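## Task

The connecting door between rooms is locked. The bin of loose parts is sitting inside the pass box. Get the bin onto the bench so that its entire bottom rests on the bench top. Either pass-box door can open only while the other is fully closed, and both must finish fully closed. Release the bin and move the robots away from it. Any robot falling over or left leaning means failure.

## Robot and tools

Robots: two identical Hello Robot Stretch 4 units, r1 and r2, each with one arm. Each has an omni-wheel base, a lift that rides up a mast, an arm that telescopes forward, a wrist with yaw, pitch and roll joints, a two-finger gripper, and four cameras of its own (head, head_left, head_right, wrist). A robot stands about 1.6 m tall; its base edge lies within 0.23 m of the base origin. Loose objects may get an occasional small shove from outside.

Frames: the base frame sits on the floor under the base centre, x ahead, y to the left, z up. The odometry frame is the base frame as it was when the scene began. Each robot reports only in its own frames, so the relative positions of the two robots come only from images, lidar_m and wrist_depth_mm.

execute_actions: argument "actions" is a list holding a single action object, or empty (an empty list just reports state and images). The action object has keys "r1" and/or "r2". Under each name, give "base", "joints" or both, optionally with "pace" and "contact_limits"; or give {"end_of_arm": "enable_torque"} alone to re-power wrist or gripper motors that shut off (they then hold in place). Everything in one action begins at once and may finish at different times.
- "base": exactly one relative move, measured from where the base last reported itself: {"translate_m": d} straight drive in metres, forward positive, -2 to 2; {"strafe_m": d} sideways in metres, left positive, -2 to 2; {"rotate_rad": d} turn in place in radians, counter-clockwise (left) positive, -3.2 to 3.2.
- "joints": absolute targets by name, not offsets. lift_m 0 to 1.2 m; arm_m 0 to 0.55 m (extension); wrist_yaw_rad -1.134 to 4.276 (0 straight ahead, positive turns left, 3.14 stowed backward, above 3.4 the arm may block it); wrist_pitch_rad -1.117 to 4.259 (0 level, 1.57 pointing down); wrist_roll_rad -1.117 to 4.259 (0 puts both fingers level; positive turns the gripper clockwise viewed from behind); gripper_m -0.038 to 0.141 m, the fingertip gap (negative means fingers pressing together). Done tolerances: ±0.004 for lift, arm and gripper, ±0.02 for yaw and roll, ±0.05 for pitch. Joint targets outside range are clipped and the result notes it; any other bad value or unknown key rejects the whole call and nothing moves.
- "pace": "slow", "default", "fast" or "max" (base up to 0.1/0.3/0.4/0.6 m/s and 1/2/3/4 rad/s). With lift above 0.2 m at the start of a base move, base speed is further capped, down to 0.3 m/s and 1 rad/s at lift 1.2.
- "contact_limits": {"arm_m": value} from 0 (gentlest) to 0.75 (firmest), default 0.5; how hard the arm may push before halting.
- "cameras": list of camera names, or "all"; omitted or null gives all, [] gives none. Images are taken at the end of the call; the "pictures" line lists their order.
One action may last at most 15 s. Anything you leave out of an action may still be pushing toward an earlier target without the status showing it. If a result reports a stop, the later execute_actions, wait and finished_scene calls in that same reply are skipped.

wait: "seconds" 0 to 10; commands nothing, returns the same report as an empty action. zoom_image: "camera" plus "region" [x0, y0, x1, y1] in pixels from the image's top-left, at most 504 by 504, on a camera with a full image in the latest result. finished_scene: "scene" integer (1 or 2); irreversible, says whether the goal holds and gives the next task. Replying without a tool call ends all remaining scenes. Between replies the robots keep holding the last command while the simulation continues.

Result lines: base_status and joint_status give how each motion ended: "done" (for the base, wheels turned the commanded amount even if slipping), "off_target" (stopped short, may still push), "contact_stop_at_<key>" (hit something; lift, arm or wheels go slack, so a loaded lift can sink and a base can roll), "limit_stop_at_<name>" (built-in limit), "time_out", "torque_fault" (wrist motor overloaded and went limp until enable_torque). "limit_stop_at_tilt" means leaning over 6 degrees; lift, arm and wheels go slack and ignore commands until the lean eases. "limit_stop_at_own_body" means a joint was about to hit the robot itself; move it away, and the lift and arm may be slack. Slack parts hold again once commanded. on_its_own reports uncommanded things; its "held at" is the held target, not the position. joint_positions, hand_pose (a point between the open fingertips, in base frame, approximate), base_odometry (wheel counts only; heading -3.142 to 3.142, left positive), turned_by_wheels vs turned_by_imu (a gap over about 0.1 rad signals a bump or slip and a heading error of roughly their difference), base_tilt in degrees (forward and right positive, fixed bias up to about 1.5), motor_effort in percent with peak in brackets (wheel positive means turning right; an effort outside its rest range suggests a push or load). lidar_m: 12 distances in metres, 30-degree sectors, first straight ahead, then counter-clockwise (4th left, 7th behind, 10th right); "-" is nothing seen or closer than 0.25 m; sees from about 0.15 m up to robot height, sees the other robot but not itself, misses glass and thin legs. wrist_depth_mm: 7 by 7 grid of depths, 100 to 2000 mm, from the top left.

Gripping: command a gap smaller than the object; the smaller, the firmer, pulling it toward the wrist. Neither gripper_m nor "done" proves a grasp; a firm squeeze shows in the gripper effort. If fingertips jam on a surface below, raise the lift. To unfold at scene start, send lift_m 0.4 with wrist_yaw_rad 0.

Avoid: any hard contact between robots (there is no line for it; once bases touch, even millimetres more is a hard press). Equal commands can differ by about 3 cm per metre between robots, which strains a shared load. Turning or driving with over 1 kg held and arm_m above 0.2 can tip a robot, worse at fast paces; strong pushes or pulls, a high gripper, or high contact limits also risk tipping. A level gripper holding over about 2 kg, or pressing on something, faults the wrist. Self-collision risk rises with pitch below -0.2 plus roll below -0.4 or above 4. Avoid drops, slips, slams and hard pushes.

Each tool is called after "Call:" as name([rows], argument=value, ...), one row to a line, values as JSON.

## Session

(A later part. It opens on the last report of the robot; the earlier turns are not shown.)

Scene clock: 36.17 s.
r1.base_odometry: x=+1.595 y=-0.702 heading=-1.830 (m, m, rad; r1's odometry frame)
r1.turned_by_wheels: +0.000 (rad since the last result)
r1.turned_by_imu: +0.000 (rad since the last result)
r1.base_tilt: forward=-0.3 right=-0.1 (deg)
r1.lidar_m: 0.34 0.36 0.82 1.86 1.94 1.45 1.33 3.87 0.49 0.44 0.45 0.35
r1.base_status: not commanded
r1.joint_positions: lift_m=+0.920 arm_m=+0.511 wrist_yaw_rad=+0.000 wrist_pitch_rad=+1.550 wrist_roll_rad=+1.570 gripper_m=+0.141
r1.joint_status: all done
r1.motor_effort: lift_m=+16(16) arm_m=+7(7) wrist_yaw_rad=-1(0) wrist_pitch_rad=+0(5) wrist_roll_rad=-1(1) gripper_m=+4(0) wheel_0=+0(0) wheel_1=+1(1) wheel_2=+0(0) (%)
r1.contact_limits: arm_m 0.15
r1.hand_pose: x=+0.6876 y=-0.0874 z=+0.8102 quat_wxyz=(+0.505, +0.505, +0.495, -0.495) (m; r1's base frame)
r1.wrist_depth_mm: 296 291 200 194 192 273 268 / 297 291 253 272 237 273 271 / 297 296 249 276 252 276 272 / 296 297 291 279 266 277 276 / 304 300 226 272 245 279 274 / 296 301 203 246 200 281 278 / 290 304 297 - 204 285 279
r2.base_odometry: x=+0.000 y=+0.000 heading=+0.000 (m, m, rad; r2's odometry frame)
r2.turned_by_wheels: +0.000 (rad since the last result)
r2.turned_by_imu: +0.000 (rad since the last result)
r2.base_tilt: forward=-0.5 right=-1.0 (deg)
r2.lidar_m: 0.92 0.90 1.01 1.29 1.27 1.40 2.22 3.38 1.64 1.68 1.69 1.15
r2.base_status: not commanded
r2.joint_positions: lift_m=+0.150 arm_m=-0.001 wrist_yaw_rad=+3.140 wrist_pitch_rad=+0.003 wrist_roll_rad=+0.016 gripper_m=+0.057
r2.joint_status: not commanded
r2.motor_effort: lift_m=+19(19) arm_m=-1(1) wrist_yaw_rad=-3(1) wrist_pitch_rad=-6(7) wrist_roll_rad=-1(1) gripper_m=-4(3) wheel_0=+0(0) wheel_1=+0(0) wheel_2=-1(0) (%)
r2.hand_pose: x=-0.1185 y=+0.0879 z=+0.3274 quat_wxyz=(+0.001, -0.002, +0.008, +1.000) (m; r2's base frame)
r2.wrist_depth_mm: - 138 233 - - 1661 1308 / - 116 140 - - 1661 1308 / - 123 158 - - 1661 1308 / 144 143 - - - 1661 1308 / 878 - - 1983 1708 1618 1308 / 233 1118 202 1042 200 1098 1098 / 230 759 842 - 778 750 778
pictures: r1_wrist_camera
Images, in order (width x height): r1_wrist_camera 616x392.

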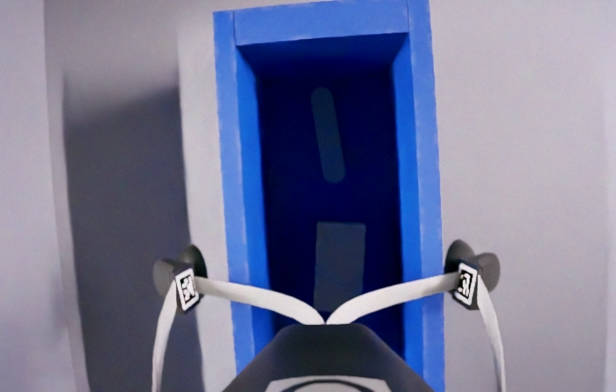

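Call:
execute_actions([
  {"r1":{"joints":{"lift_m":0.903,"gripper_m":0.04}}},
], cameras=[])

Call:
execute_actions([
  {"r1":{"joints":{"lift_m":0.92}}},
], cameras=["r1_wrist_camera"])

Call:
execute_actions([
  {"r1":{"joints":{"arm_m":0.3},"contact_limits":{"arm_m":0.2}}},
], cameras=["r1_wrist_camera","r1_head_camera"])

Scene clock: 39.13 s.
r1.base_odometry: x=+1.595 y=-0.702 heading=-1.830 (m, m, rad; r1's odometry frame)
r1.turned_by_wheels: +0.000 (rad since the last result)
r1.turned_by_imu: -0.001 (rad since the last result)
r1.base_tilt: forward=-0.3 right=-0.1 (deg)
r1.lidar_m: 0.32 0.35 0.81 1.87 1.94 1.43 1.33 3.87 0.52 0.43 0.46 0.37
r1.base_status: not commanded
r1.joint_positions: lift_m=+0.903 arm_m=+0.511 wrist_yaw_rad=+0.000 wrist_pitch_rad=+1.550 wrist_roll_rad=+1.570 gripper_m=+0.041
r1.joint_status: all done
r1.motor_effort: lift_m=+18(18) arm_m=+6(7) wrist_yaw_rad=+0(3) wrist_pitch_rad=+0(24) wrist_roll_rad=-1(1) gripper_m=-31(34) wheel_0=+0(0) wheel_1=+1(0) wheel_2=+0(0) (%)
r1.hand_pose: x=+0.6876 y=-0.0874 z=+0.7930 quat_wxyz=(+0.505, +0.505, +0.495, -0.495) (m; r1's base frame)
r1.wrist_depth_mm: 276 271 175 180 171 254 252 / 277 274 208 246 210 256 253 / 278 274 204 246 220 258 254 / 281 277 200 249 229 260 257 / 283 281 211 218 236 260 258 / 286 181 185 219 202 177 258 / 287 283 182 - 169 264 -
r2.base_odometry: x=+0.000 y=+0.000 heading=+0.000 (m, m, rad; r2's odometry frame)
r2.turned_by_wheels: +0.000 (rad since the last result)
r2.turned_by_imu: -0.001 (rad since the last result)
r2.base_tilt: forward=-0.5 right=-1.0 (deg)
r2.lidar_m: 0.91 0.90 0.99 1.30 1.27 1.39 2.21 3.39 1.63 1.72 1.72 1.15
r2.base_status: not commanded
r2.joint_positions: lift_m=+0.150 arm_m=-0.001 wrist_yaw_rad=+3.140 wrist_pitch_rad=+0.003 wrist_roll_rad=+0.016 gripper_m=+0.057
r2.joint_status: not commanded
r2.motor_effort: lift_m=+19(19) arm_m=-1(1) wrist_yaw_rad=-1(2) wrist_pitch_rad=-6(6) wrist_roll_rad=+1(1) gripper_m=-5(5) wheel_0=+0(0) wheel_1=+0(0) wheel_2=+0(1) (%)
r2.hand_pose: x=-0.1185 y=+0.0879 z=+0.3274 quat_wxyz=(+0.001, -0.002, +0.008, +1.000) (m; r2's base frame)
r2.wrist_depth_mm: - 138 233 - - 1661 1308 / - 116 140 - - 1618 1308 / - 123 158 - - 1661 1281 / 144 143 - - - 1661 1281 / 878 - - - 1756 1618 1255 / 232 1160 202 1042 200 1098 1078 / 229 759 831 - 778 741 778
pictures: none
No camera images: the call's "cameras" was empty. Leave "cameras" out to get every camera's image.

Scene clock: 39.90 s.
r1.base_odometry: x=+1.595 y=-0.702 heading=-1.830 (m, m, rad; r1's odometry frame)
r1.turned_by_wheels: +0.000 (rad since the last result)
r1.turned_by_imu: +0.000 (rad since the last result)
r1.base_tilt: forward=-0.2 right=-0.1 (deg)
r1.lidar_m: 0.34 0.36 0.79 1.85 1.93 1.42 1.32 3.86 0.50 0.44 0.46 0.36
r1.base_status: not commanded
r1.joint_positions: lift_m=+0.919 arm_m=+0.511 wrist_yaw_rad=+0.000 wrist_pitch_rad=+1.550 wrist_roll_rad=+1.570 gripper_m=+0.041
r1.joint_status: all done
r1.motor_effort: lift_m=+28(28) arm_m=+6(7) wrist_yaw_rad=+1(1) wrist_pitch_rad=+0(0) wrist_roll_rad=-2(2) gripper_m=-31(34) wheel_0=+0(0) wheel_1=+0(0) wheel_2=+0(0) (%)
r1.hand_pose: x=+0.6876 y=-0.0874 z=+0.8092 quat_wxyz=(+0.505, +0.505, +0.495, -0.495) (m; r1's base frame)
r1.wrist_depth_mm: 291 287 175 180 170 271 266 / 294 290 209 245 209 272 268 / 294 291 205 248 220 274 270 / 294 296 200 250 227 277 272 / 298 296 210 220 236 277 273 / 297 181 184 220 201 178 274 / 293 301 183 - 169 281 -
r2.base_odometry: x=+0.000 y=+0.000 heading=+0.000 (m, m, rad; r2's odometry frame)
r2.turned_by_wheels: +0.000 (rad since the last result)
r2.turned_by_imu: +0.000 (rad since the last result)
r2.base_tilt: forward=-0.5 right=-1.1 (deg)
r2.lidar_m: 0.92 0.90 0.98 1.28 1.27 1.41 2.23 3.40 1.67 1.71 1.72 1.14
r2.base_status: not commanded
r2.joint_positions: lift_m=+0.150 arm_m=-0.001 wrist_yaw_rad=+3.140 wrist_pitch_rad=+0.003 wrist_roll_rad=+0.016 gripper_m=+0.057
r2.joint_status: not commanded
r2.motor_effort: lift_m=+19(19) arm_m=-1(1) wrist_yaw_rad=-1(2) wrist_pitch_rad=-5(5) wrist_roll_rad=+0(1) gripper_m=-3(5) wheel_0=+0(0) wheel_1=+0(0) wheel_2=+0(0) (%)
r2.hand_pose: x=-0.1185 y=+0.0879 z=+0.3274 quat_wxyz=(+0.001, -0.002, +0.008, +1.000) (m; r2's base frame)
r2.wrist_depth_mm: - 139 233 - - 1618 1308 / - 116 140 - - 1661 1308 / - 123 158 - - 1661 1308 / 144 143 - - - 1661 1281 / 878 - - 1983 1708 1576 1281 / 233 1118 202 1042 200 1098 1078 / 230 768 842 - 778 741 778
pictures: r1_wrist_camera
Images, in order (width x height): r1_wrist_camera 616x392.

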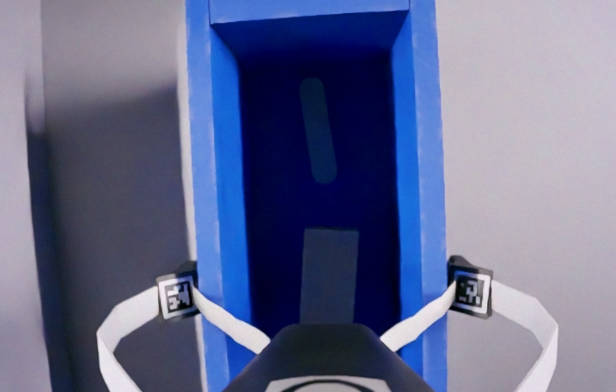

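Scene clock: 41.63 s.
r1.base_odometry: x=+1.595 y=-0.702 heading=-1.830 (m, m, rad; r1's odometry frame)
r1.turned_by_wheels: +0.000 (rad since the last result)
r1.turned_by_imu: +0.000 (rad since the last result)
r1.base_tilt: forward=-0.3 right=-0.1 (deg)
r1.lidar_m: 0.34 0.36 0.81 1.85 1.95 1.39 1.32 3.87 0.52 0.44 0.46 0.34
r1.base_status: not commanded
r1.joint_positions: lift_m=+0.919 arm_m=+0.301 wrist_yaw_rad=+0.000 wrist_pitch_rad=+1.550 wrist_roll_rad=+1.570 gripper_m=+0.041
r1.joint_status: all done
r1.motor_effort: lift_m=+28(28) arm_m=-7(7) wrist_yaw_rad=-3(1) wrist_pitch_rad=-1(1) wrist_roll_rad=-2(2) gripper_m=-31(29) wheel_0=+0(0) wheel_1=+0(0) wheel_2=+0(0) (%)
r1.contact_limits: arm_m 0.2
r1.hand_pose: x=+0.4779 y=-0.0874 z=+0.8092 quat_wxyz=(+0.505, +0.505, +0.495, -0.495) (m; r1's base frame)
r1.wrist_depth_mm: 294 289 176 180 171 991 976 / 296 291 209 244 208 991 1008 / 298 293 204 247 219 904 991 / 300 296 199 250 228 798 798 / 301 296 211 219 233 798 788 / 306 181 185 220 201 177 809 / 307 303 183 - 169 1042 1025
r2.base_odometry: x=+0.000 y=+0.000 heading=+0.000 (m, m, rad; r2's odometry frame)
r2.turned_by_wheels: +0.000 (rad since the last result)
r2.turned_by_imu: +0.000 (rad since the last result)
r2.base_tilt: forward=-0.5 right=-1.0 (deg)
r2.lidar_m: 0.89 0.90 1.01 1.28 1.27 1.41 2.21 3.39 1.65 1.70 1.71 1.15
r2.base_status: not commanded
r2.joint_positions: lift_m=+0.150 arm_m=-0.001 wrist_yaw_rad=+3.140 wrist_pitch_rad=+0.003 wrist_roll_rad=+0.016 gripper_m=+0.057
r2.joint_status: not commanded
r2.motor_effort: lift_m=+18(19) arm_m=-1(1) wrist_yaw_rad=-1(2) wrist_pitch_rad=-7(5) wrist_roll_rad=+2(0) gripper_m=-5(4) wheel_0=+0(0) wheel_1=+0(0) wheel_2=+0(0) (%)
r2.hand_pose: x=-0.1185 y=+0.0879 z=+0.3274 quat_wxyz=(+0.001, -0.002, +0.008, +1.000) (m; r2's base frame)
r2.wrist_depth_mm: - 138 232 - - 1618 1308 / - 116 140 - - 1661 1308 / - 123 158 - - 1661 1281 / 144 143 - - - 1661 1308 / 891 - - - 1708 1618 1308 / 232 1118 202 1042 200 1098 1078 / 230 750 842 - 778 741 778
pictures: r1_head_camera, r1_wrist_camera
Images, in order (width x height): r1_head_camera 420x560, r1_wrist_camera 616x392.

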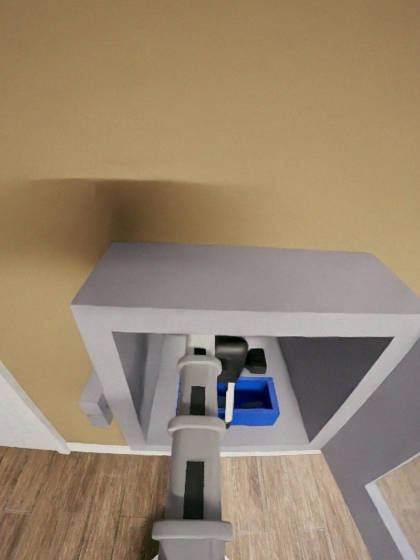

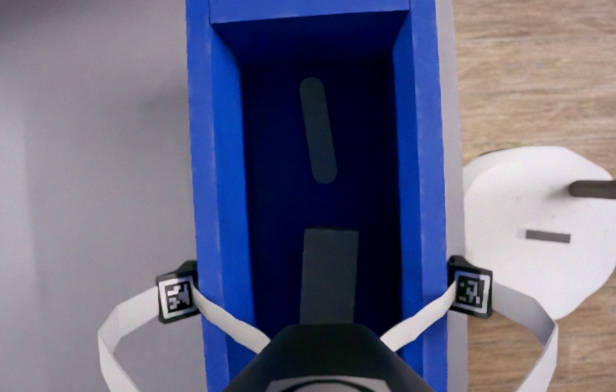

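Call:
execute_actions([
  {"r1":{"base":{"translate_m":-0.85},"joints":{"arm_m":0.1}}},
], cameras=[])

Call:
execute_actions([
  {"r1":{"base":{"rotate_rad":3.1},"joints":{"lift_m":1.05}}},
], cameras=["r1_wrist_camera","r1_head_camera"])

Scene clock: 46.57 s.
r1.base_odometry: x=+1.813 y=+0.120 heading=-1.831 (m, m, rad; r1's odometry frame)
r1.turned_by_wheels: +0.000 (rad since the last result)
r1.turned_by_imu: +0.000 (rad since the last result)
r1.base_tilt: forward=-0.2 right=+0.0 (deg)
r1.lidar_m: 0.25 1.47 1.93 1.84 1.94 0.51 0.49 0.53 3.01 2.85 0.33 0.27
r1.base_status: done
r1.joint_positions: lift_m=+0.920 arm_m=+0.101 wrist_yaw_rad=+0.000 wrist_pitch_rad=+1.550 wrist_roll_rad=+1.570 gripper_m=+0.041
r1.joint_status: all done
r1.motor_effort: lift_m=+27(28) arm_m=-7(8) wrist_yaw_rad=-1(1) wrist_pitch_rad=+0(2) wrist_roll_rad=-1(1) gripper_m=-32(32) wheel_0=-1(5) wheel_1=+0(5) wheel_2=-2(8) (%)
r1.hand_pose: x=+0.2780 y=-0.0874 z=+0.8093 quat_wxyz=(+0.505, +0.505, +0.495, -0.495) (m; r1's base frame)
r1.wrist_depth_mm: 1078 1078 176 180 171 991 991 / 1118 1078 208 244 211 1008 976 / 1098 1060 204 247 220 1008 991 / 1098 1078 198 250 229 820 591 / 1118 1098 210 220 236 809 1025 / 1138 1078 185 219 202 178 1025 / 1138 1118 182 - 169 1042 1042
r2.base_odometry: x=+0.000 y=+0.000 heading=+0.000 (m, m, rad; r2's odometry frame)
r2.turned_by_wheels: +0.000 (rad since the last result)
r2.turned_by_imu: -0.001 (rad since the last result)
r2.base_tilt: forward=-0.5 right=-1.0 (deg)
r2.lidar_m: 0.91 0.90 1.00 1.28 1.27 1.41 2.21 3.37 1.63 1.71 1.70 1.17
r2.base_status: not commanded
r2.joint_positions: lift_m=+0.150 arm_m=-0.001 wrist_yaw_rad=+3.140 wrist_pitch_rad=+0.003 wrist_roll_rad=+0.016 gripper_m=+0.057
r2.joint_status: not commanded
r2.motor_effort: lift_m=+19(18) arm_m=-1(1) wrist_yaw_rad=-2(1) wrist_pitch_rad=-8(6) wrist_roll_rad=+0(0) gripper_m=-5(3) wheel_0=+0(0) wheel_1=+0(0) wheel_2=+0(0) (%)
r2.hand_pose: x=-0.1185 y=+0.0879 z=+0.3274 quat_wxyz=(+0.001, -0.002, +0.008, +1.000) (m; r2's base frame)
r2.wrist_depth_mm: - 138 233 - - 1618 1281 / - 116 140 - - 1661 1308 / - 123 158 - - 1708 1281 / 144 143 - - - 1661 1281 / 878 - - 1983 1708 1618 1308 / 232 1138 202 1042 200 1098 1098 / 229 759 842 - 768 750 778
pictures: none
No camera images: the call's "cameras" was empty. Leave "cameras" out to get every camera's image.

Scene clock: 49.53 s.
r1.base_odometry: x=+1.813 y=+0.120 heading=+1.270 (m, m, rad; r1's odometry frame)
r1.turned_by_wheels: +3.100 (rad since the last result)
r1.turned_by_imu: +3.079 (rad since the last result)
r1.base_tilt: forward=-0.2 right=+0.0 (deg)
r1.lidar_m: 0.25 0.52 3.11 2.86 2.24 0.83 1.18 1.22 1.87 1.83 0.30 0.26
r1.base_status: done
r1.joint_positions: lift_m=+1.049 arm_m=+0.101 wrist_yaw_rad=+0.000 wrist_pitch_rad=+1.550 wrist_roll_rad=+1.570 gripper_m=+0.041
r1.joint_status: all done
r1.motor_effort: lift_m=+28(29) arm_m=-7(7) wrist_yaw_rad=-2(2) wrist_pitch_rad=+0(2) wrist_roll_rad=-1(2) gripper_m=-32(33) wheel_0=+1(5) wheel_1=-1(8) wheel_2=+1(6) (%)
r1.hand_pose: x=+0.2780 y=-0.0874 z=+0.9392 quat_wxyz=(+0.505, +0.505, +0.495, -0.495) (m; r1's base frame)
r1.wrist_depth_mm: 418 535 175 179 171 1138 1098 / 421 512 210 246 210 1138 1118 / 424 436 205 246 219 1138 1118 / 427 424 199 248 228 946 603 / 433 430 211 219 235 931 1160 / 430 180 184 220 200 178 1160 / 436 433 182 - 168 1182 1138
r2.base_odometry: x=+0.000 y=+0.000 heading=+0.000 (m, m, rad; r2's odometry frame)
r2.turned_by_wheels: +0.000 (rad since the last result)
r2.turned_by_imu: -0.001 (rad since the last result)
r2.base_tilt: forward=-0.6 right=-1.0 (deg)
r2.lidar_m: 0.92 0.89 0.98 1.28 1.27 1.39 2.23 3.38 1.64 1.71 1.72 1.14
r2.base_status: not commanded
r2.joint_positions: lift_m=+0.150 arm_m=-0.001 wrist_yaw_rad=+3.140 wrist_pitch_rad=+0.003 wrist_roll_rad=+0.016 gripper_m=+0.057
r2.joint_status: not commanded
r2.motor_effort: lift_m=+19(19) arm_m=-1(1) wrist_yaw_rad=-1(2) wrist_pitch_rad=-6(8) wrist_roll_rad=-1(0) gripper_m=-5(5) wheel_0=+0(0) wheel_1=+0(0) wheel_2=+0(1) (%)
r2.hand_pose: x=-0.1185 y=+0.0879 z=+0.3274 quat_wxyz=(+0.001, -0.002, +0.008, +1.000) (m; r2's base frame)
r2.wrist_depth_mm: - 139 232 - - 1618 1308 / - 116 140 - - 1661 1336 / - 123 158 - - 1661 1308 / 144 143 - - - 1661 1308 / 891 - - 1983 1708 1576 1308 / 232 1118 202 1042 200 1118 1078 / 230 750 842 - 768 750 768
pictures: r1_head_camera, r1_wrist_camera
Images, in order (width x height): r1_head_camera 420x560, r1_wrist_camera 616x392.

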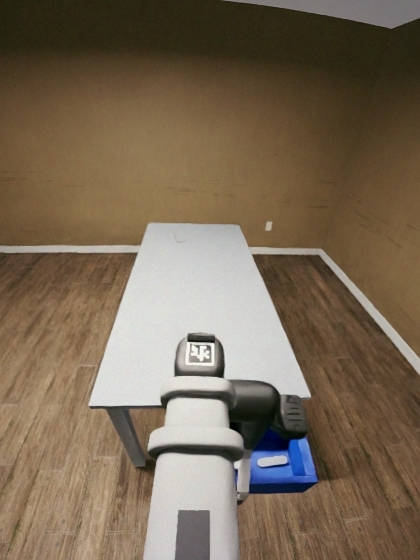

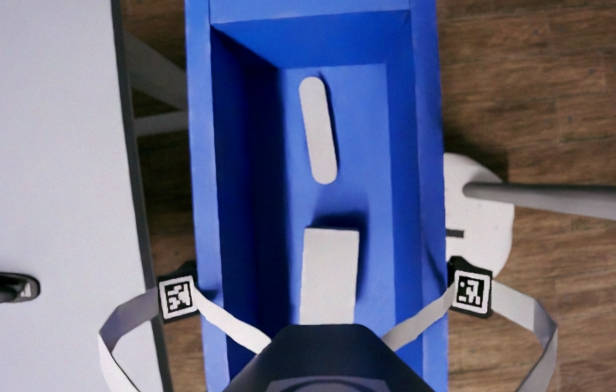

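Call:
execute_actions([
  {"r1":{"base":{"translate_m":0.17},"joints":{"arm_m":0.545}}},
], cameras=["r1_wrist_camera","r1_head_camera"])

Scene clock: 52.43 s.
r1.base_odometry: x=+1.863 y=+0.282 heading=+1.270 (m, m, rad; r1's odometry frame)
r1.turned_by_wheels: +0.000 (rad since the last result)
r1.turned_by_imu: -0.001 (rad since the last result)
r1.base_tilt: forward=-0.2 right=+0.0 (deg)
r1.lidar_m: 0.31 0.33 0.44 2.87 2.46 0.96 1.37 1.61 1.98 1.82 0.51 0.34
r1.base_status: done
r1.joint_positions: lift_m=+1.049 arm_m=+0.544 wrist_yaw_rad=+0.000 wrist_pitch_rad=+1.550 wrist_roll_rad=+1.570 gripper_m=+0.041
r1.joint_status: all done
r1.motor_effort: lift_m=+27(28) arm_m=+7(7) wrist_yaw_rad=+0(2) wrist_pitch_rad=+0(5) wrist_roll_rad=-2(2) gripper_m=-30(30) wheel_0=-1(5) wheel_1=+1(4) wheel_2=+2(8) (%)
r1.hand_pose: x=+0.7207 y=-0.0874 z=+0.9392 quat_wxyz=(+0.505, +0.505, +0.495, -0.495) (m; r1's base frame)
r1.wrist_depth_mm: 418 410 175 179 171 384 377 / 418 413 209 245 210 387 379 / 424 415 205 247 219 389 384 / 427 421 200 249 229 389 387 / 430 421 211 219 236 392 389 / 433 180 184 219 201 177 389 / 436 430 183 - 168 397 397
r2.base_odometry: x=+0.000 y=+0.000 heading=+0.000 (m, m, rad; r2's odometry frame)
r2.turned_by_wheels: +0.000 (rad since the last result)
r2.turned_by_imu: -0.001 (rad since the last result)
r2.base_tilt: forward=-0.4 right=-1.0 (deg)
r2.lidar_m: 0.90 0.90 0.97 1.29 1.27 1.42 2.25 3.38 1.64 1.69 1.70 1.16
r2.base_status: not commanded
r2.joint_positions: lift_m=+0.150 arm_m=-0.001 wrist_yaw_rad=+3.140 wrist_pitch_rad=+0.003 wrist_roll_rad=+0.016 gripper_m=+0.057
r2.joint_status: not commanded
r2.motor_effort: lift_m=+19(19) arm_m=-1(1) wrist_yaw_rad=-1(1) wrist_pitch_rad=-7(6) wrist_roll_rad=+0(1) gripper_m=-5(4) wheel_0=+0(0) wheel_1=+0(0) wheel_2=+0(1) (%)
r2.hand_pose: x=-0.1185 y=+0.0879 z=+0.3274 quat_wxyz=(+0.001, -0.002, +0.008, +1.000) (m; r2's base frame)
r2.wrist_depth_mm: - 138 234 - - 1661 1308 / - 116 140 - - 1661 1308 / - 123 158 - - 1661 1308 / 144 143 - - - 1661 1308 / 878 - 1983 - 1708 1661 1308 / 233 1138 202 1042 200 1098 1098 / 230 759 831 - 768 741 768
pictures: r1_head_camera, r1_wrist_camera
Images, in order (width x height): r1_head_camera 420x560, r1_wrist_camera 616x392.

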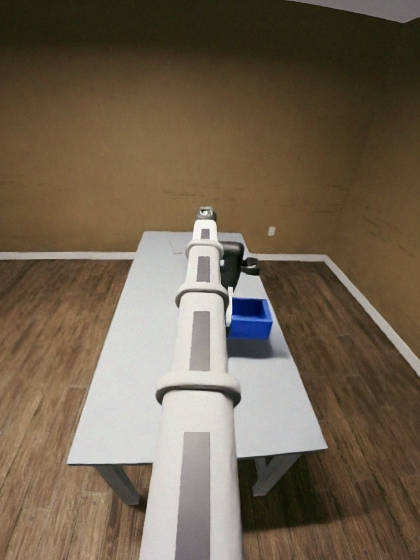

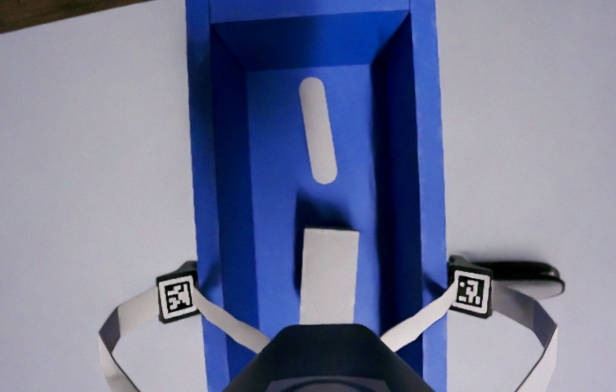

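Call:
execute_actions([
  {"r1":{"base":{"translate_m":0.1},"joints":{"lift_m":1.0}}},
], cameras=["r1_wrist_camera"])

Call:
execute_actions([
  {"r1":{"joints":{"lift_m":0.912},"pace":"slow"}},
], cameras=["r1_wrist_camera"])

Call:
execute_actions([
  {"r1":{"joints":{"gripper_m":0.141}}},
], cameras=[])

Call:
execute_actions([
  {"r1":{"joints":{"lift_m":1.02},"pace":"fast"}},
], cameras=[])

Call:
execute_actions([
  {"r1":{"base":{"translate_m":-0.3},"joints":{"arm_m":0.0,"gripper_m":0,"wrist_roll_rad":0},"pace":"fast"}},
], cameras=["r1_head_camera"])

Call:
execute_actions([
  {"r1":{"base":{"strafe_m":0.65},"pace":"fast"}},
], cameras=[])

Call:
execute_actions([
  {"r1":{"base":{"rotate_rad":3.2},"joints":{"lift_m":0.62,"wrist_pitch_rad":0},"pace":"fast"}},
], cameras=["r1_head_camera","r1_wrist_camera"])

Scene clock: 55.90 s.
r1.base_odometry: x=+1.893 y=+0.377 heading=+1.270 (m, m, rad; r1's odometry frame)
r1.turned_by_wheels: +0.000 (rad since the last result)
r1.turned_by_imu: -0.001 (rad since the last result)
r1.base_tilt: forward=-0.2 right=+0.0 (deg)
r1.lidar_m: 0.25 0.25 0.30 2.89 2.63 1.04 1.44 1.69 1.96 1.83 0.36 0.25
r1.base_status: done
r1.joint_positions: lift_m=+1.000 arm_m=+0.544 wrist_yaw_rad=+0.000 wrist_pitch_rad=+1.550 wrist_roll_rad=+1.570 gripper_m=+0.041
r1.joint_status: all done
r1.motor_effort: lift_m=+19(26) arm_m=+7(7) wrist_yaw_rad=-1(1) wrist_pitch_rad=+0(1) wrist_roll_rad=-2(1) gripper_m=-31(32) wheel_0=-2(4) wheel_1=-1(6) wheel_2=+0(7) (%)
r1.hand_pose: x=+0.7207 y=-0.0874 z=+0.8900 quat_wxyz=(+0.505, +0.505, +0.495, -0.495) (m; r1's base frame)
r1.wrist_depth_mm: 364 359 176 180 171 336 330 / 368 359 209 246 210 340 332 / 370 364 204 247 220 342 338 / 373 368 199 250 228 342 336 / 375 370 211 220 235 343 340 / 379 180 184 220 201 177 342 / 384 375 183 - 169 349 345
r2.base_odometry: x=+0.000 y=+0.000 heading=+0.000 (m, m, rad; r2's odometry frame)
r2.turned_by_wheels: +0.000 (rad since the last result)
r2.turned_by_imu: -0.001 (rad since the last result)
r2.base_tilt: forward=-0.5 right=-1.0 (deg)
r2.lidar_m: 0.91 0.91 1.00 1.27 1.27 1.41 2.20 3.38 1.64 1.70 1.70 1.14
r2.base_status: not commanded
r2.joint_positions: lift_m=+0.150 arm_m=-0.001 wrist_yaw_rad=+3.140 wrist_pitch_rad=+0.003 wrist_roll_rad=+0.016 gripper_m=+0.057
r2.joint_status: not commanded
r2.motor_effort: lift_m=+19(19) arm_m=-1(1) wrist_yaw_rad=-1(2) wrist_pitch_rad=-6(6) wrist_roll_rad=-1(0) gripper_m=-5(3) wheel_0=+0(0) wheel_1=+0(0) wheel_2=+0(0) (%)
r2.hand_pose: x=-0.1185 y=+0.0879 z=+0.3274 quat_wxyz=(+0.001, -0.002, +0.008, +1.000) (m; r2's base frame)
r2.wrist_depth_mm: - 138 233 - - 1618 1281 / - 116 140 - - 1661 1308 / - 123 158 - - 1661 1281 / 144 143 - - - 1708 1308 / 891 - - 1983 1756 1618 1308 / 232 1138 202 1042 200 1098 1098 / 230 759 831 - 768 741 778
pictures: r1_wrist_camera
Images, in order (width x height): r1_wrist_camera 616x392.

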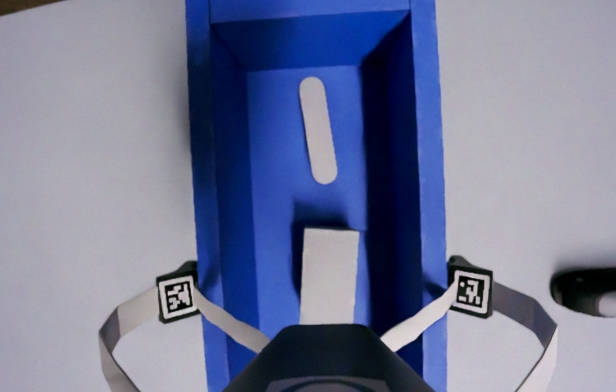

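Scene clock: 57.50 s.
r1.base_odometry: x=+1.893 y=+0.377 heading=+1.270 (m, m, rad; r1's odometry frame)
r1.turned_by_wheels: +0.000 (rad since the last result)
r1.turned_by_imu: +0.000 (rad since the last result)
r1.base_tilt: forward=-0.3 right=-0.1 (deg)
r1.lidar_m: 0.25 0.25 0.27 2.89 2.60 1.04 1.45 1.71 1.95 1.82 0.35 0.25
r1.base_status: not commanded
r1.joint_positions: lift_m=+0.912 arm_m=+0.544 wrist_yaw_rad=+0.000 wrist_pitch_rad=+1.550 wrist_roll_rad=+1.570 gripper_m=+0.041
r1.joint_status: all done
r1.motor_effort: lift_m=+19(18) arm_m=+7(7) wrist_yaw_rad=-2(0) wrist_pitch_rad=-1(0) wrist_roll_rad=-2(1) gripper_m=-33(33) wheel_0=-2(2) wheel_1=+0(1) wheel_2=+0(0) (%)
r1.hand_pose: x=+0.7207 y=-0.0874 z=+0.8020 quat_wxyz=(+0.505, +0.505, +0.495, -0.495) (m; r1's base frame)
r1.wrist_depth_mm: 272 268 175 180 171 252 247 / 274 270 208 246 209 253 251 / 277 273 204 246 220 256 251 / 279 274 200 249 228 257 253 / 281 277 211 219 235 257 255 / 285 181 184 220 200 178 256 / 286 279 182 - 170 260 -
r2.base_odometry: x=+0.000 y=+0.000 heading=+0.000 (m, m, rad; r2's odometry frame)
r2.turned_by_wheels: +0.000 (rad since the last result)
r2.turned_by_imu: +0.000 (rad since the last result)
r2.base_tilt: forward=-0.5 right=-0.9 (deg)
r2.lidar_m: 0.90 0.91 1.02 1.28 1.28 1.43 2.24 3.39 1.63 1.68 1.73 1.16
r2.base_status: not commanded
r2.joint_positions: lift_m=+0.150 arm_m=-0.001 wrist_yaw_rad=+3.140 wrist_pitch_rad=+0.003 wrist_roll_rad=+0.016 gripper_m=+0.057
r2.joint_status: not commanded
r2.motor_effort: lift_m=+19(19) arm_m=-1(1) wrist_yaw_rad=-2(1) wrist_pitch_rad=-6(5) wrist_roll_rad=+0(1) gripper_m=-5(5) wheel_0=+0(0) wheel_1=+0(0) wheel_2=+0(0) (%)
r2.hand_pose: x=-0.1185 y=+0.0879 z=+0.3274 quat_wxyz=(+0.001, -0.002, +0.008, +1.000) (m; r2's base frame)
r2.wrist_depth_mm: - 139 233 - - 1661 1281 / - 116 140 - - 1618 1308 / - 123 158 - - 1661 1281 / 144 143 - - - 1661 1281 / 878 - 1983 - 1756 1618 1281 / 233 1138 202 1042 200 1098 1098 / 229 759 831 - 778 732 778
pictures: r1_wrist_camera
Images, in order (width x height): r1_wrist_camera 616x392.

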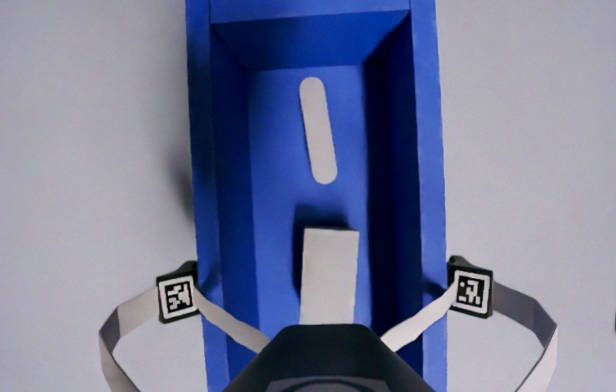

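Scene clock: 59.50 s.
r1.base_odometry: x=+1.893 y=+0.377 heading=+1.270 (m, m, rad; r1's odometry frame)
r1.turned_by_wheels: +0.000 (rad since the last result)
r1.turned_by_imu: -0.001 (rad since the last result)
r1.base_tilt: forward=-0.2 right=+0.0 (deg)
r1.lidar_m: 0.25 0.26 0.31 2.85 2.61 1.06 1.42 1.71 1.95 1.83 0.36 0.25
r1.base_status: not commanded
r1.joint_positions: lift_m=+0.913 arm_m=+0.544 wrist_yaw_rad=+0.000 wrist_pitch_rad=+1.550 wrist_roll_rad=+1.570 gripper_m=+0.141
r1.joint_status: all done
r1.motor_effort: lift_m=+13(19) arm_m=+6(6) wrist_yaw_rad=-1(4) wrist_pitch_rad=+0(11) wrist_roll_rad=-2(1) gripper_m=+1(33) wheel_0=-1(2) wheel_1=+0(0) wheel_2=-1(1) (%)
r1.hand_pose: x=+0.7207 y=-0.0874 z=+0.8025 quat_wxyz=(+0.505, +0.505, +0.495, -0.495) (m; r1's base frame)
r1.wrist_depth_mm: 281 276 184 178 180 255 253 / 282 277 230 255 220 258 255 / 283 278 229 259 230 259 255 / 287 281 221 260 240 259 256 / 289 282 220 230 229 259 258 / 290 285 194 229 179 264 260 / 291 287 237 - 180 266 262
r2.base_odometry: x=+0.000 y=+0.000 heading=+0.000 (m, m, rad; r2's odometry frame)
r2.turned_by_wheels: +0.000 (rad since the last result)
r2.turned_by_imu: +0.000 (rad since the last result)
r2.base_tilt: forward=-0.5 right=-1.0 (deg)
r2.lidar_m: 0.93 0.89 0.98 1.30 1.28 1.41 2.20 3.39 1.63 1.72 1.71 1.16
r2.base_status: not commanded
r2.joint_positions: lift_m=+0.150 arm_m=-0.001 wrist_yaw_rad=+3.140 wrist_pitch_rad=+0.003 wrist_roll_rad=+0.016 gripper_m=+0.057
r2.joint_status: not commanded
r2.motor_effort: lift_m=+19(19) arm_m=-1(1) wrist_yaw_rad=-2(2) wrist_pitch_rad=-6(6) wrist_roll_rad=+0(0) gripper_m=-4(6) wheel_0=+0(0) wheel_1=+0(0) wheel_2=+0(0) (%)
r2.hand_pose: x=-0.1185 y=+0.0879 z=+0.3274 quat_wxyz=(+0.001, -0.002, +0.008, +1.000) (m; r2's base frame)
r2.wrist_depth_mm: - 138 232 - - 1661 1281 / - 116 140 - - 1661 1308 / - 123 158 - - 1618 1281 / 144 143 - - - 1661 1308 / 891 - - - 1756 1618 1281 / 233 1118 202 1042 200 1098 1078 / 230 759 842 - 778 741 768
pictures: none
No camera images: the call's "cameras" was empty. Leave "cameras" out to get every camera's image.

Scene clock: 60.70 s.
r1.base_odometry: x=+1.893 y=+0.377 heading=+1.270 (m, m, rad; r1's odometry frame)
r1.turned_by_wheels: +0.000 (rad since the last result)
r1.turned_by_imu: +0.000 (rad since the last result)
r1.base_tilt: forward=-0.2 right=-0.1 (deg)
r1.lidar_m: 0.25 0.25 0.28 2.89 2.62 1.06 1.44 1.70 1.96 1.82 0.32 0.25
r1.base_status: not commanded
r1.joint_positions: lift_m=+1.020 arm_m=+0.544 wrist_yaw_rad=+0.000 wrist_pitch_rad=+1.550 wrist_roll_rad=+1.570 gripper_m=+0.141
r1.joint_status: all done
r1.motor_effort: lift_m=+25(29) arm_m=+6(6) wrist_yaw_rad=+0(1) wrist_pitch_rad=+0(2) wrist_roll_rad=-2(2) gripper_m=+3(3) wheel_0=-1(1) wheel_1=+0(0) wheel_2=-1(1) (%)
r1.hand_pose: x=+0.7207 y=-0.0874 z=+0.9095 quat_wxyz=(+0.505, +0.505, +0.495, -0.495) (m; r1's base frame)
r1.wrist_depth_mm: 387 384 373 366 364 355 351 / 392 382 377 290 359 357 353 / 392 387 379 359 357 362 357 / 394 389 382 362 364 364 355 / 399 394 382 334 366 364 362 / 404 397 387 294 319 364 362 / 404 399 389 - 373 373 366
r2.base_odometry: x=+0.000 y=+0.000 heading=+0.000 (m, m, rad; r2's odometry frame)
r2.turned_by_wheels: +0.000 (rad since the last result)
r2.turned_by_imu: +0.000 (rad since the last result)
r2.base_tilt: forward=-0.6 right=-1.0 (deg)
r2.lidar_m: 0.90 0.90 1.01 1.30 1.27 1.42 2.22 3.40 1.64 1.73 1.70 1.13
r2.base_status: not commanded
r2.joint_positions: lift_m=+0.150 arm_m=-0.001 wrist_yaw_rad=+3.140 wrist_pitch_rad=+0.003 wrist_roll_rad=+0.016 gripper_m=+0.057
r2.joint_status: not commanded
r2.motor_effort: lift_m=+19(19) arm_m=-1(1) wrist_yaw_rad=-2(2) wrist_pitch_rad=-6(4) wrist_roll_rad=+1(1) gripper_m=-4(5) wheel_0=+0(0) wheel_1=+0(0) wheel_2=+0(0) (%)
r2.hand_pose: x=-0.1185 y=+0.0879 z=+0.3274 quat_wxyz=(+0.001, -0.002, +0.008, +1.000) (m; r2's base frame)
r2.wrist_depth_mm: - 138 233 - - 1661 1281 / - 116 140 - - 1618 1308 / - 123 158 - - 1661 1281 / 144 143 - - - 1661 1308 / 878 - 1983 1983 1708 1576 1281 / 232 1138 202 1042 200 1098 1098 / 230 759 842 - 778 741 778
pictures: none
No camera images: the call's "cameras" was empty. Leave "cameras" out to get every camera's image.

Scene clock: 63.07 s.
r1.base_odometry: x=+1.804 y=+0.091 heading=+1.270 (m, m, rad; r1's odometry frame)
r1.turned_by_wheels: +0.000 (rad since the last result)
r1.turned_by_imu: +0.000 (rad since the last result)
r1.base_tilt: forward=-0.2 right=+0.0 (deg)
r1.lidar_m: 0.51 0.54 3.08 2.88 2.14 0.78 1.16 1.14 1.83 1.84 1.88 0.55
r1.base_status: done
r1.joint_positions: lift_m=+1.020 arm_m=+0.001 wrist_yaw_rad=+0.000 wrist_pitch_rad=+1.550 wrist_roll_rad=+0.000 gripper_m=+0.000
r1.joint_status: all done
r1.motor_effort: lift_m=+25(25) arm_m=-7(8) wrist_yaw_rad=+0(2) wrist_pitch_rad=+0(1) wrist_roll_rad=-3(8) gripper_m=-5(6) wheel_0=+1(5) wheel_1=+1(10) wheel_2=-1(9) (%)
r1.hand_pose: x=+0.1780 y=-0.0874 z=+0.9095 quat_wxyz=(+0.714, +0.000, +0.700, +0.000) (m; r1's base frame)
r1.wrist_depth_mm: 1205 732 1182 1138 1078 1118 1138 / 1182 1160 1138 1138 1138 1118 1160 / 1182 1160 1182 1160 1182 1118 1138 / 1182 1205 1160 1160 1138 1138 1118 / 1205 1205 1182 960 1160 1138 1138 / 1182 1205 931 195 187 1160 1118 / 1205 1182 1160 - 1138 1160 1118
r2.base_odometry: x=+0.000 y=+0.000 heading=+0.000 (m, m, rad; r2's odometry frame)
r2.turned_by_wheels: +0.000 (rad since the last result)
r2.turned_by_imu: -0.001 (rad since the last result)
r2.base_tilt: forward=-0.5 right=-1.1 (deg)
r2.lidar_m: 0.91 0.90 1.00 1.28 1.27 1.40 2.21 3.39 1.65 1.73 1.70 1.16
r2.base_status: not commanded
r2.joint_positions: lift_m=+0.150 arm_m=-0.001 wrist_yaw_rad=+3.140 wrist_pitch_rad=+0.003 wrist_roll_rad=+0.016 gripper_m=+0.057
r2.joint_status: not commanded
r2.motor_effort: lift_m=+18(19) arm_m=-1(1) wrist_yaw_rad=-1(1) wrist_pitch_rad=-6(8) wrist_roll_rad=-1(0) gripper_m=-1(3) wheel_0=+0(0) wheel_1=+0(0) wheel_2=+0(0) (%)
r2.hand_pose: x=-0.1185 y=+0.0879 z=+0.3274 quat_wxyz=(+0.001, -0.002, +0.008, +1.000) (m; r2's base frame)
r2.wrist_depth_mm: - 138 233 - - 1618 1281 / - 116 140 - - 1661 1308 / - 123 158 - - 1661 1308 / 144 143 - - - 1661 1308 / 891 - - - 1756 1576 1308 / 232 1138 201 1042 200 1098 1078 / 230 759 831 - 768 741 778
pictures: r1_head_camera
Images, in order (width x height): r1_head_camera 420x560.

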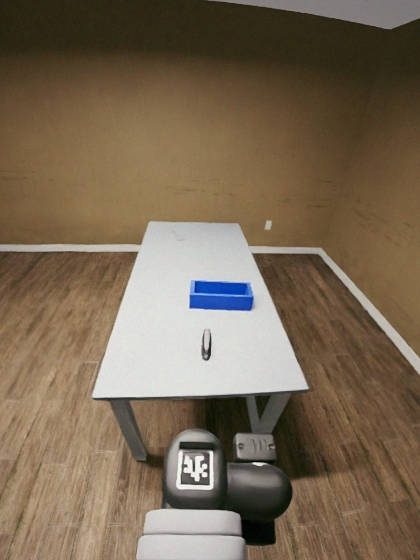

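Scene clock: 66.23 s.
r1.base_odometry: x=+1.183 y=+0.284 heading=+1.269 (m, m, rad; r1's odometry frame)
r1.turned_by_wheels: +0.000 (rad since the last result)
r1.turned_by_imu: -0.001 (rad since the last result)
r1.base_tilt: forward=-0.3 right=+0.0 (deg)
r1.lidar_m: 1.06 2.94 2.41 2.22 2.25 1.52 0.62 1.25 1.91 2.50 0.72 0.58
r1.base_status: done
r1.joint_positions: lift_m=+1.020 arm_m=+0.001 wrist_yaw_rad=+0.000 wrist_pitch_rad=+1.550 wrist_roll_rad=+0.000 gripper_m=+0.000
r1.joint_status: not commanded
r1.motor_effort: lift_m=+24(25) arm_m=-7(7) wrist_yaw_rad=-1(0) wrist_pitch_rad=+1(1) wrist_roll_rad=-3(2) gripper_m=-7(5) wheel_0=+0(8) wheel_1=-2(10) wheel_2=-1(0) (%)
r1.hand_pose: x=+0.1780 y=-0.0874 z=+0.9095 quat_wxyz=(+0.714, +0.000, +0.700, +0.000) (m; r1's base frame)
r1.wrist_depth_mm: 1182 1160 1160 1160 1160 1098 1138 / 1182 1160 1160 1160 1118 1160 1138 / 1205 1182 1160 1182 1138 1118 1118 / 1182 1182 1182 1160 1160 1138 1138 / 1205 1160 1160 931 1118 1138 1098 / 1205 1182 960 193 188 1160 1098 / 1205 1205 1138 - 1160 1138 1138
r2.base_odometry: x=+0.000 y=+0.000 heading=+0.000 (m, m, rad; r2's odometry frame)
r2.turned_by_wheels: +0.000 (rad since the last result)
r2.turned_by_imu: -0.001 (rad since the last result)
r2.base_tilt: forward=-0.5 right=-1.1 (deg)
r2.lidar_m: 0.92 0.89 0.99 1.30 1.27 1.41 2.22 3.39 1.63 1.68 1.68 1.14
r2.base_status: not commanded
r2.joint_positions: lift_m=+0.150 arm_m=-0.001 wrist_yaw_rad=+3.140 wrist_pitch_rad=+0.003 wrist_roll_rad=+0.016 gripper_m=+0.057
r2.joint_status: not commanded
r2.motor_effort: lift_m=+19(19) arm_m=-1(1) wrist_yaw_rad=-1(1) wrist_pitch_rad=-7(6) wrist_roll_rad=-1(0) gripper_m=-6(5) wheel_0=+0(0) wheel_1=+0(0) wheel_2=+0(0) (%)
r2.hand_pose: x=-0.1185 y=+0.0879 z=+0.3274 quat_wxyz=(+0.001, -0.002, +0.008, +1.000) (m; r2's base frame)
r2.wrist_depth_mm: - 138 233 - - 1618 1308 / - 116 140 - - 1618 1308 / - 123 158 - - 1618 1308 / 144 143 - - - 1661 1308 / 891 - 1983 - 1756 1618 1308 / 233 1138 202 1060 199 1098 1078 / 230 759 831 - 768 750 768
pictures: none
No camera images: the call's "cameras" was empty. Leave "cameras" out to get every camera's image.

Scene clock: 69.60 s.
r1.base_odometry: x=+1.183 y=+0.284 heading=-1.814 (m, m, rad; r1's odometry frame)
r1.turned_by_wheels: +3.200 (rad since the last result)
r1.turned_by_imu: +3.178 (rad since the last result)
r1.base_tilt: forward=-0.2 right=+0.0 (deg)
r1.lidar_m: 0.63 1.27 1.95 2.51 0.70 0.55 1.14 2.94 2.36 2.20 2.13 1.51
r1.base_status: done
r1.joint_positions: lift_m=+0.620 arm_m=+0.001 wrist_yaw_rad=+0.000 wrist_pitch_rad=+0.003 wrist_roll_rad=+0.000 gripper_m=+0.000
r1.joint_status: all done
r1.motor_effort: lift_m=+17(22) arm_m=-7(7) wrist_yaw_rad=-1(0) wrist_pitch_rad=-7(12) wrist_roll_rad=-3(2) gripper_m=-4(5) wheel_0=+0(4) wheel_1=-1(5) wheel_2=-1(7) (%)
r1.hand_pose: x=+0.4606 y=-0.0874 z=+0.7978 quat_wxyz=(+1.000, +0.000, +0.001, +0.000) (m; r1's base frame)
r1.wrist_depth_mm: 1098 477 1255 1229 1229 1229 1255 / 1182 492 1205 1229 1255 1255 1229 / 1255 484 1205 1229 1229 1255 1255 / 1205 480 1281 1205 1229 1281 1255 / 1229 549 1281 1281 1255 1281 1281 / 1255 1229 1229 195 188 1229 1308 / 1255 1255 1255 - 1229 1281 1281
r2.base_odometry: x=+0.000 y=+0.000 heading=+0.000 (m, m, rad; r2's odometry frame)
r2.turned_by_wheels: +0.000 (rad since the last result)
r2.turned_by_imu: -0.001 (rad since the last result)
r2.base_tilt: forward=-0.5 right=-1.1 (deg)
r2.lidar_m: 0.93 0.90 1.01 1.28 1.28 1.40 2.22 3.36 1.65 1.71 1.72 1.14
r2.base_status: not commanded
r2.joint_positions: lift_m=+0.150 arm_m=-0.001 wrist_yaw_rad=+3.140 wrist_pitch_rad=+0.003 wrist_roll_rad=+0.016 gripper_m=+0.057
r2.joint_status: not commanded
r2.motor_effort: lift_m=+19(19) arm_m=-1(1) wrist_yaw_rad=+0(1) wrist_pitch_rad=-6(4) wrist_roll_rad=+1(1) gripper_m=-3(3) wheel_0=+0(0) wheel_1=+0(0) wheel_2=+0(0) (%)
r2.hand_pose: x=-0.1185 y=+0.0879 z=+0.3274 quat_wxyz=(+0.001, -0.002, +0.008, +1.000) (m; r2's base frame)
r2.wrist_depth_mm: - 138 233 - - 1661 1308 / - 116 140 - - 1618 1281 / - 123 158 - - 1661 1308 / 144 143 - - - 1661 1281 / 891 - - - 1756 1618 1308 / 232 1160 202 1042 200 1098 1078 / 230 759 831 - 778 741 778
pictures: r1_head_camera, r1_wrist_camera
Images, in order (width x height): r1_head_camera 420x560, r1_wrist_camera 616x392.

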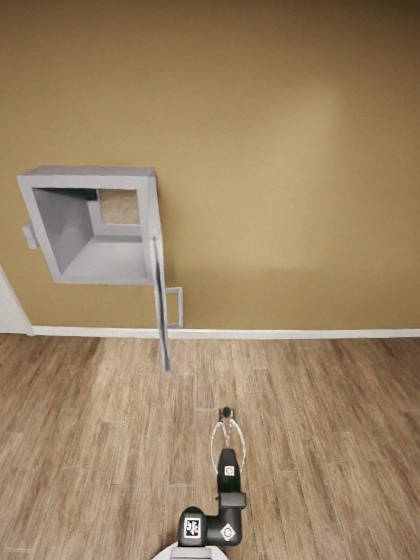

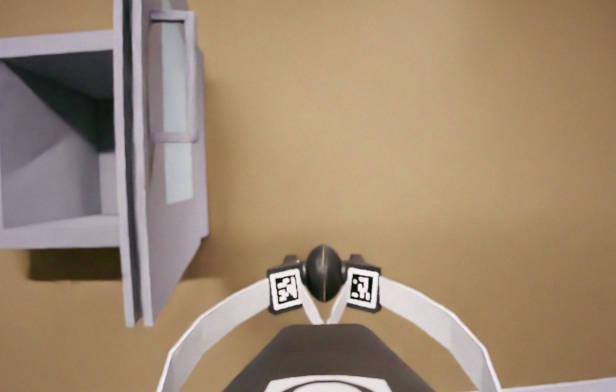

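Call:
execute_actions([
  {"r1":{"base":{"translate_m":0.3},"joints":{"lift_m":0.58,"arm_m":0.1},"pace":"fast"}},
], cameras=[])

Call:
execute_actions([
  {"r1":{"base":{"strafe_m":0.56},"pace":"slow"}},
], cameras=["r1_head_camera"])

Call:
execute_actions([
  {"r1":{"joints":{"arm_m":0.5},"contact_limits":{"arm_m":0.3},"pace":"slow"}},
], cameras=["r1_head_camera","r1_wrist_camera"])

Scene clock: 72.83 s.
r1.base_odometry: x=+1.111 y=-0.007 heading=-1.814 (m, m, rad; r1's odometry frame)
r1.turned_by_wheels: +0.000 (rad since the last result)
r1.turned_by_imu: -0.002 (rad since the last result)
r1.base_tilt: forward=-0.3 right=-0.1 (deg)
r1.lidar_m: 0.40 0.34 1.24 2.51 1.17 0.83 1.18 3.25 2.30 2.19 1.66 1.19
r1.base_status: done
r1.joint_positions: lift_m=+0.580 arm_m=+0.099 wrist_yaw_rad=+0.000 wrist_pitch_rad=+0.003 wrist_roll_rad=+0.000 gripper_m=+0.000
r1.joint_status: all done
r1.motor_effort: lift_m=+17(16) arm_m=+6(8) wrist_yaw_rad=-2(0) wrist_pitch_rad=-7(6) wrist_roll_rad=-2(2) gripper_m=-7(4) wheel_0=-2(5) wheel_1=+0(6) wheel_2=-1(9) (%)
r1.hand_pose: x=+0.5582 y=-0.0874 z=+0.7578 quat_wxyz=(+1.000, +0.000, +0.001, +0.000) (m; r1's base frame)
r1.wrist_depth_mm: 854 723 820 820 831 831 831 / 1138 707 820 820 820 842 842 / 1160 723 831 831 842 842 842 / 373 715 831 842 831 854 854 / 364 820 831 842 854 854 842 / 820 842 831 194 187 842 854 / 842 842 842 - 842 854 866
r2.base_odometry: x=+0.000 y=+0.000 heading=+0.000 (m, m, rad; r2's odometry frame)
r2.turned_by_wheels: +0.000 (rad since the last result)
r2.turned_by_imu: -0.001 (rad since the last result)
r2.base_tilt: forward=-0.6 right=-1.0 (deg)
r2.lidar_m: 0.91 0.89 1.00 1.29 1.28 1.43 2.22 3.38 1.65 1.69 1.69 1.14
r2.base_status: not commanded
r2.joint_positions: lift_m=+0.150 arm_m=-0.001 wrist_yaw_rad=+3.140 wrist_pitch_rad=+0.003 wrist_roll_rad=+0.016 gripper_m=+0.057
r2.joint_status: not commanded
r2.motor_effort: lift_m=+19(19) arm_m=-1(1) wrist_yaw_rad=-1(2) wrist_pitch_rad=-7(5) wrist_roll_rad=+0(0) gripper_m=-5(4) wheel_0=+0(0) wheel_1=+0(0) wheel_2=+0(1) (%)
r2.hand_pose: x=-0.1185 y=+0.0879 z=+0.3274 quat_wxyz=(+0.001, -0.002, +0.008, +1.000) (m; r2's base frame)
r2.wrist_depth_mm: - 138 232 - - 1618 1308 / - 116 140 - - 1661 1308 / - 123 158 - - 1661 1308 / 144 143 - - - 1661 1281 / 891 - - - 1708 1618 1308 / 232 1118 202 1042 200 1098 1078 / 229 759 831 - 778 750 778
pictures: none
No camera images: the call's "cameras" was empty. Leave "cameras" out to get every camera's image.

Scene clock: 79.57 s.
r1.base_odometry: x=+1.654 y=-0.143 heading=-1.816 (m, m, rad; r1's odometry frame)
r1.turned_by_wheels: -0.002 (rad since the last result)
r1.turned_by_imu: -0.722 (rad since the last result)
r1.base_tilt: forward=-0.3 right=+0.0 (deg)
r1.lidar_m: 0.29 0.40 0.75 0.91 2.05 2.26 1.09 0.95 3.34 2.85 2.50 1.87
r1.base_status: done
r1.joint_positions: lift_m=+0.580 arm_m=+0.099 wrist_yaw_rad=-0.010 wrist_pitch_rad=+0.002 wrist_roll_rad=+0.000 gripper_m=+0.000
r1.joint_status: not commanded
r1.on_its_own: wrist_yaw_rad is at rest, and its effort (+27) is outside its rest range (-13 to +13)
r1.motor_effort: lift_m=+24(25) arm_m=+5(8) wrist_yaw_rad=+27(47) wrist_pitch_rad=-6(25) wrist_roll_rad=-2(7) gripper_m=-7(7) wheel_0=-15(25) wheel_1=+1(6) wheel_2=-12(29) (%)
r1.hand_pose: x=+0.5576 y=-0.0902 z=+0.7573 quat_wxyz=(+1.000, +0.000, +0.001, -0.005) (m; r1's base frame)
r1.wrist_depth_mm: 668 750 917 1138 1464 - 1863 / 661 768 917 1118 1464 1983 1863 / 661 768 931 1138 1499 - 1921 / 661 759 931 1138 1499 - 1921 / 668 768 904 1042 1499 - 1863 / 661 759 842 194 189 1983 1983 / 661 759 931 - 1537 1499 1576
r2.base_odometry: x=+0.000 y=+0.000 heading=+0.000 (m, m, rad; r2's odometry frame)
r2.turned_by_wheels: +0.000 (rad since the last result)
r2.turned_by_imu: -0.002 (rad since the last result)
r2.base_tilt: forward=-0.6 right=-1.0 (deg)
r2.lidar_m: 0.93 0.90 0.99 1.28 1.26 1.38 2.21 3.39 1.66 1.72 1.71 1.14
r2.base_status: not commanded
r2.joint_positions: lift_m=+0.150 arm_m=-0.001 wrist_yaw_rad=+3.140 wrist_pitch_rad=+0.003 wrist_roll_rad=+0.016 gripper_m=+0.057
r2.joint_status: not commanded
r2.motor_effort: lift_m=+19(19) arm_m=+0(1) wrist_yaw_rad=-1(2) wrist_pitch_rad=-8(7) wrist_roll_rad=+2(1) gripper_m=-5(5) wheel_0=+0(0) wheel_1=+0(0) wheel_2=+0(0) (%)
r2.hand_pose: x=-0.1185 y=+0.0879 z=+0.3274 quat_wxyz=(+0.001, -0.002, +0.008, +1.000) (m; r2's base frame)
r2.wrist_depth_mm: - 138 233 - - 1661 1308 / - 116 140 - - 1661 1308 / - 123 158 - - 1661 1281 / 144 143 - - - 1661 1308 / 878 - - - 1708 1618 1308 / 233 1138 202 1060 200 1098 1078 / 230 759 842 - 778 750 788
pictures: r1_head_camera
Images, in order (width x height): r1_head_camera 420x560.

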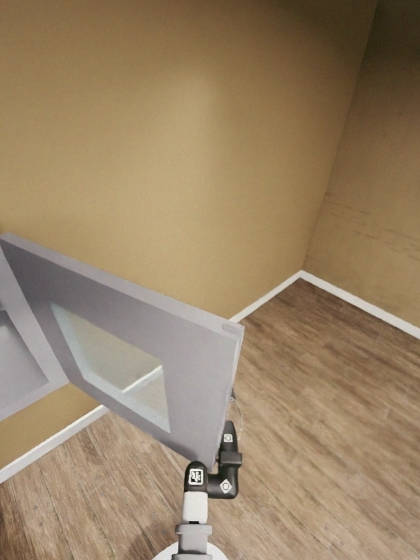

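Scene clock: 80.73 s.
r1.base_odometry: x=+1.654 y=-0.143 heading=-1.815 (m, m, rad; r1's odometry frame)
r1.turned_by_wheels: +0.001 (rad since the last result)
r1.turned_by_imu: -0.006 (rad since the last result)
r1.base_tilt: forward=-0.3 right=-0.1 (deg)
r1.lidar_m: 0.30 0.39 0.73 0.90 2.01 2.24 1.10 0.93 3.34 2.88 2.50 1.86
r1.base_status: not commanded
r1.joint_positions: lift_m=+0.580 arm_m=+0.115 wrist_yaw_rad=-0.005 wrist_pitch_rad=+0.002 wrist_roll_rad=+0.000 gripper_m=+0.000
r1.joint_status: arm_m contact_stop (moved +0.016 of +0.401)
r1.on_its_own: arm_m is slack since a contact_stop (your +0.500 is given up)
r1.motor_effort: lift_m=+23(24) arm_m=+0(20) wrist_yaw_rad=+11(35) wrist_pitch_rad=-6(7) wrist_roll_rad=-2(2) gripper_m=-7(8) wheel_0=-7(15) wheel_1=+1(5) wheel_2=-9(19) (%)
r1.contact_limits: arm_m 0.3
r1.hand_pose: x=+0.5743 y=-0.0887 z=+0.7573 quat_wxyz=(+1.000, +0.000, +0.001, -0.002) (m; r1's base frame)
r1.wrist_depth_mm: 647 750 891 1098 1430 1921 1863 / 661 741 904 1098 1464 1983 1863 / 661 759 904 1118 1397 1983 1921 / 647 768 891 1118 1430 - 1921 / 654 759 878 991 1464 - 1863 / 647 759 831 194 187 1983 1983 / 654 750 891 - 1499 1537 1618
r2.base_odometry: x=+0.000 y=+0.000 heading=+0.000 (m, m, rad; r2's odometry frame)
r2.turned_by_wheels: +0.000 (rad since the last result)
r2.turned_by_imu: +0.000 (rad since the last result)
r2.base_tilt: forward=-0.6 right=-0.9 (deg)
r2.lidar_m: 0.91 0.90 0.99 1.27 1.27 1.39 2.21 3.39 1.67 1.68 1.71 1.14
r2.base_status: not commanded
r2.joint_positions: lift_m=+0.150 arm_m=-0.001 wrist_yaw_rad=+3.140 wrist_pitch_rad=+0.003 wrist_roll_rad=+0.016 gripper_m=+0.057
r2.joint_status: not commanded
r2.motor_effort: lift_m=+18(19) arm_m=-1(1) wrist_yaw_rad=-1(1) wrist_pitch_rad=-5(6) wrist_roll_rad=+1(0) gripper_m=-4(5) wheel_0=+0(0) wheel_1=+0(0) wheel_2=+0(0) (%)
r2.hand_pose: x=-0.1185 y=+0.0879 z=+0.3274 quat_wxyz=(+0.001, -0.002, +0.008, +1.000) (m; r2's base frame)
r2.wrist_depth_mm: - 138 233 - - 1661 1308 / - 116 140 - - 1661 1308 / - 123 158 - - 1618 1308 / 144 143 - - - 1661 1308 / 891 - 1983 - 1708 1576 1281 / 232 1138 201 1042 200 1098 1078 / 230 759 842 - 778 741 768
pictures: r1_head_camera, r1_wrist_camera
Images, in order (width x height): r1_head_camera 420x560, r1_wrist_camera 616x392.

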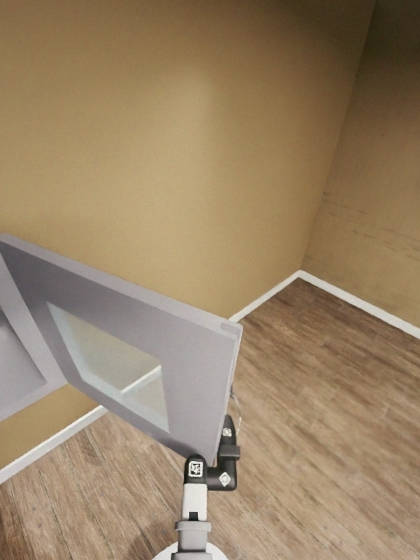

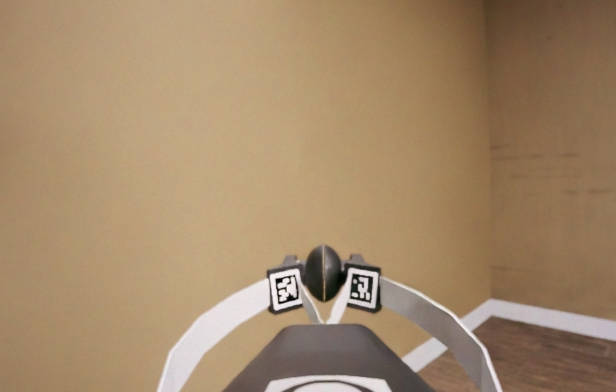

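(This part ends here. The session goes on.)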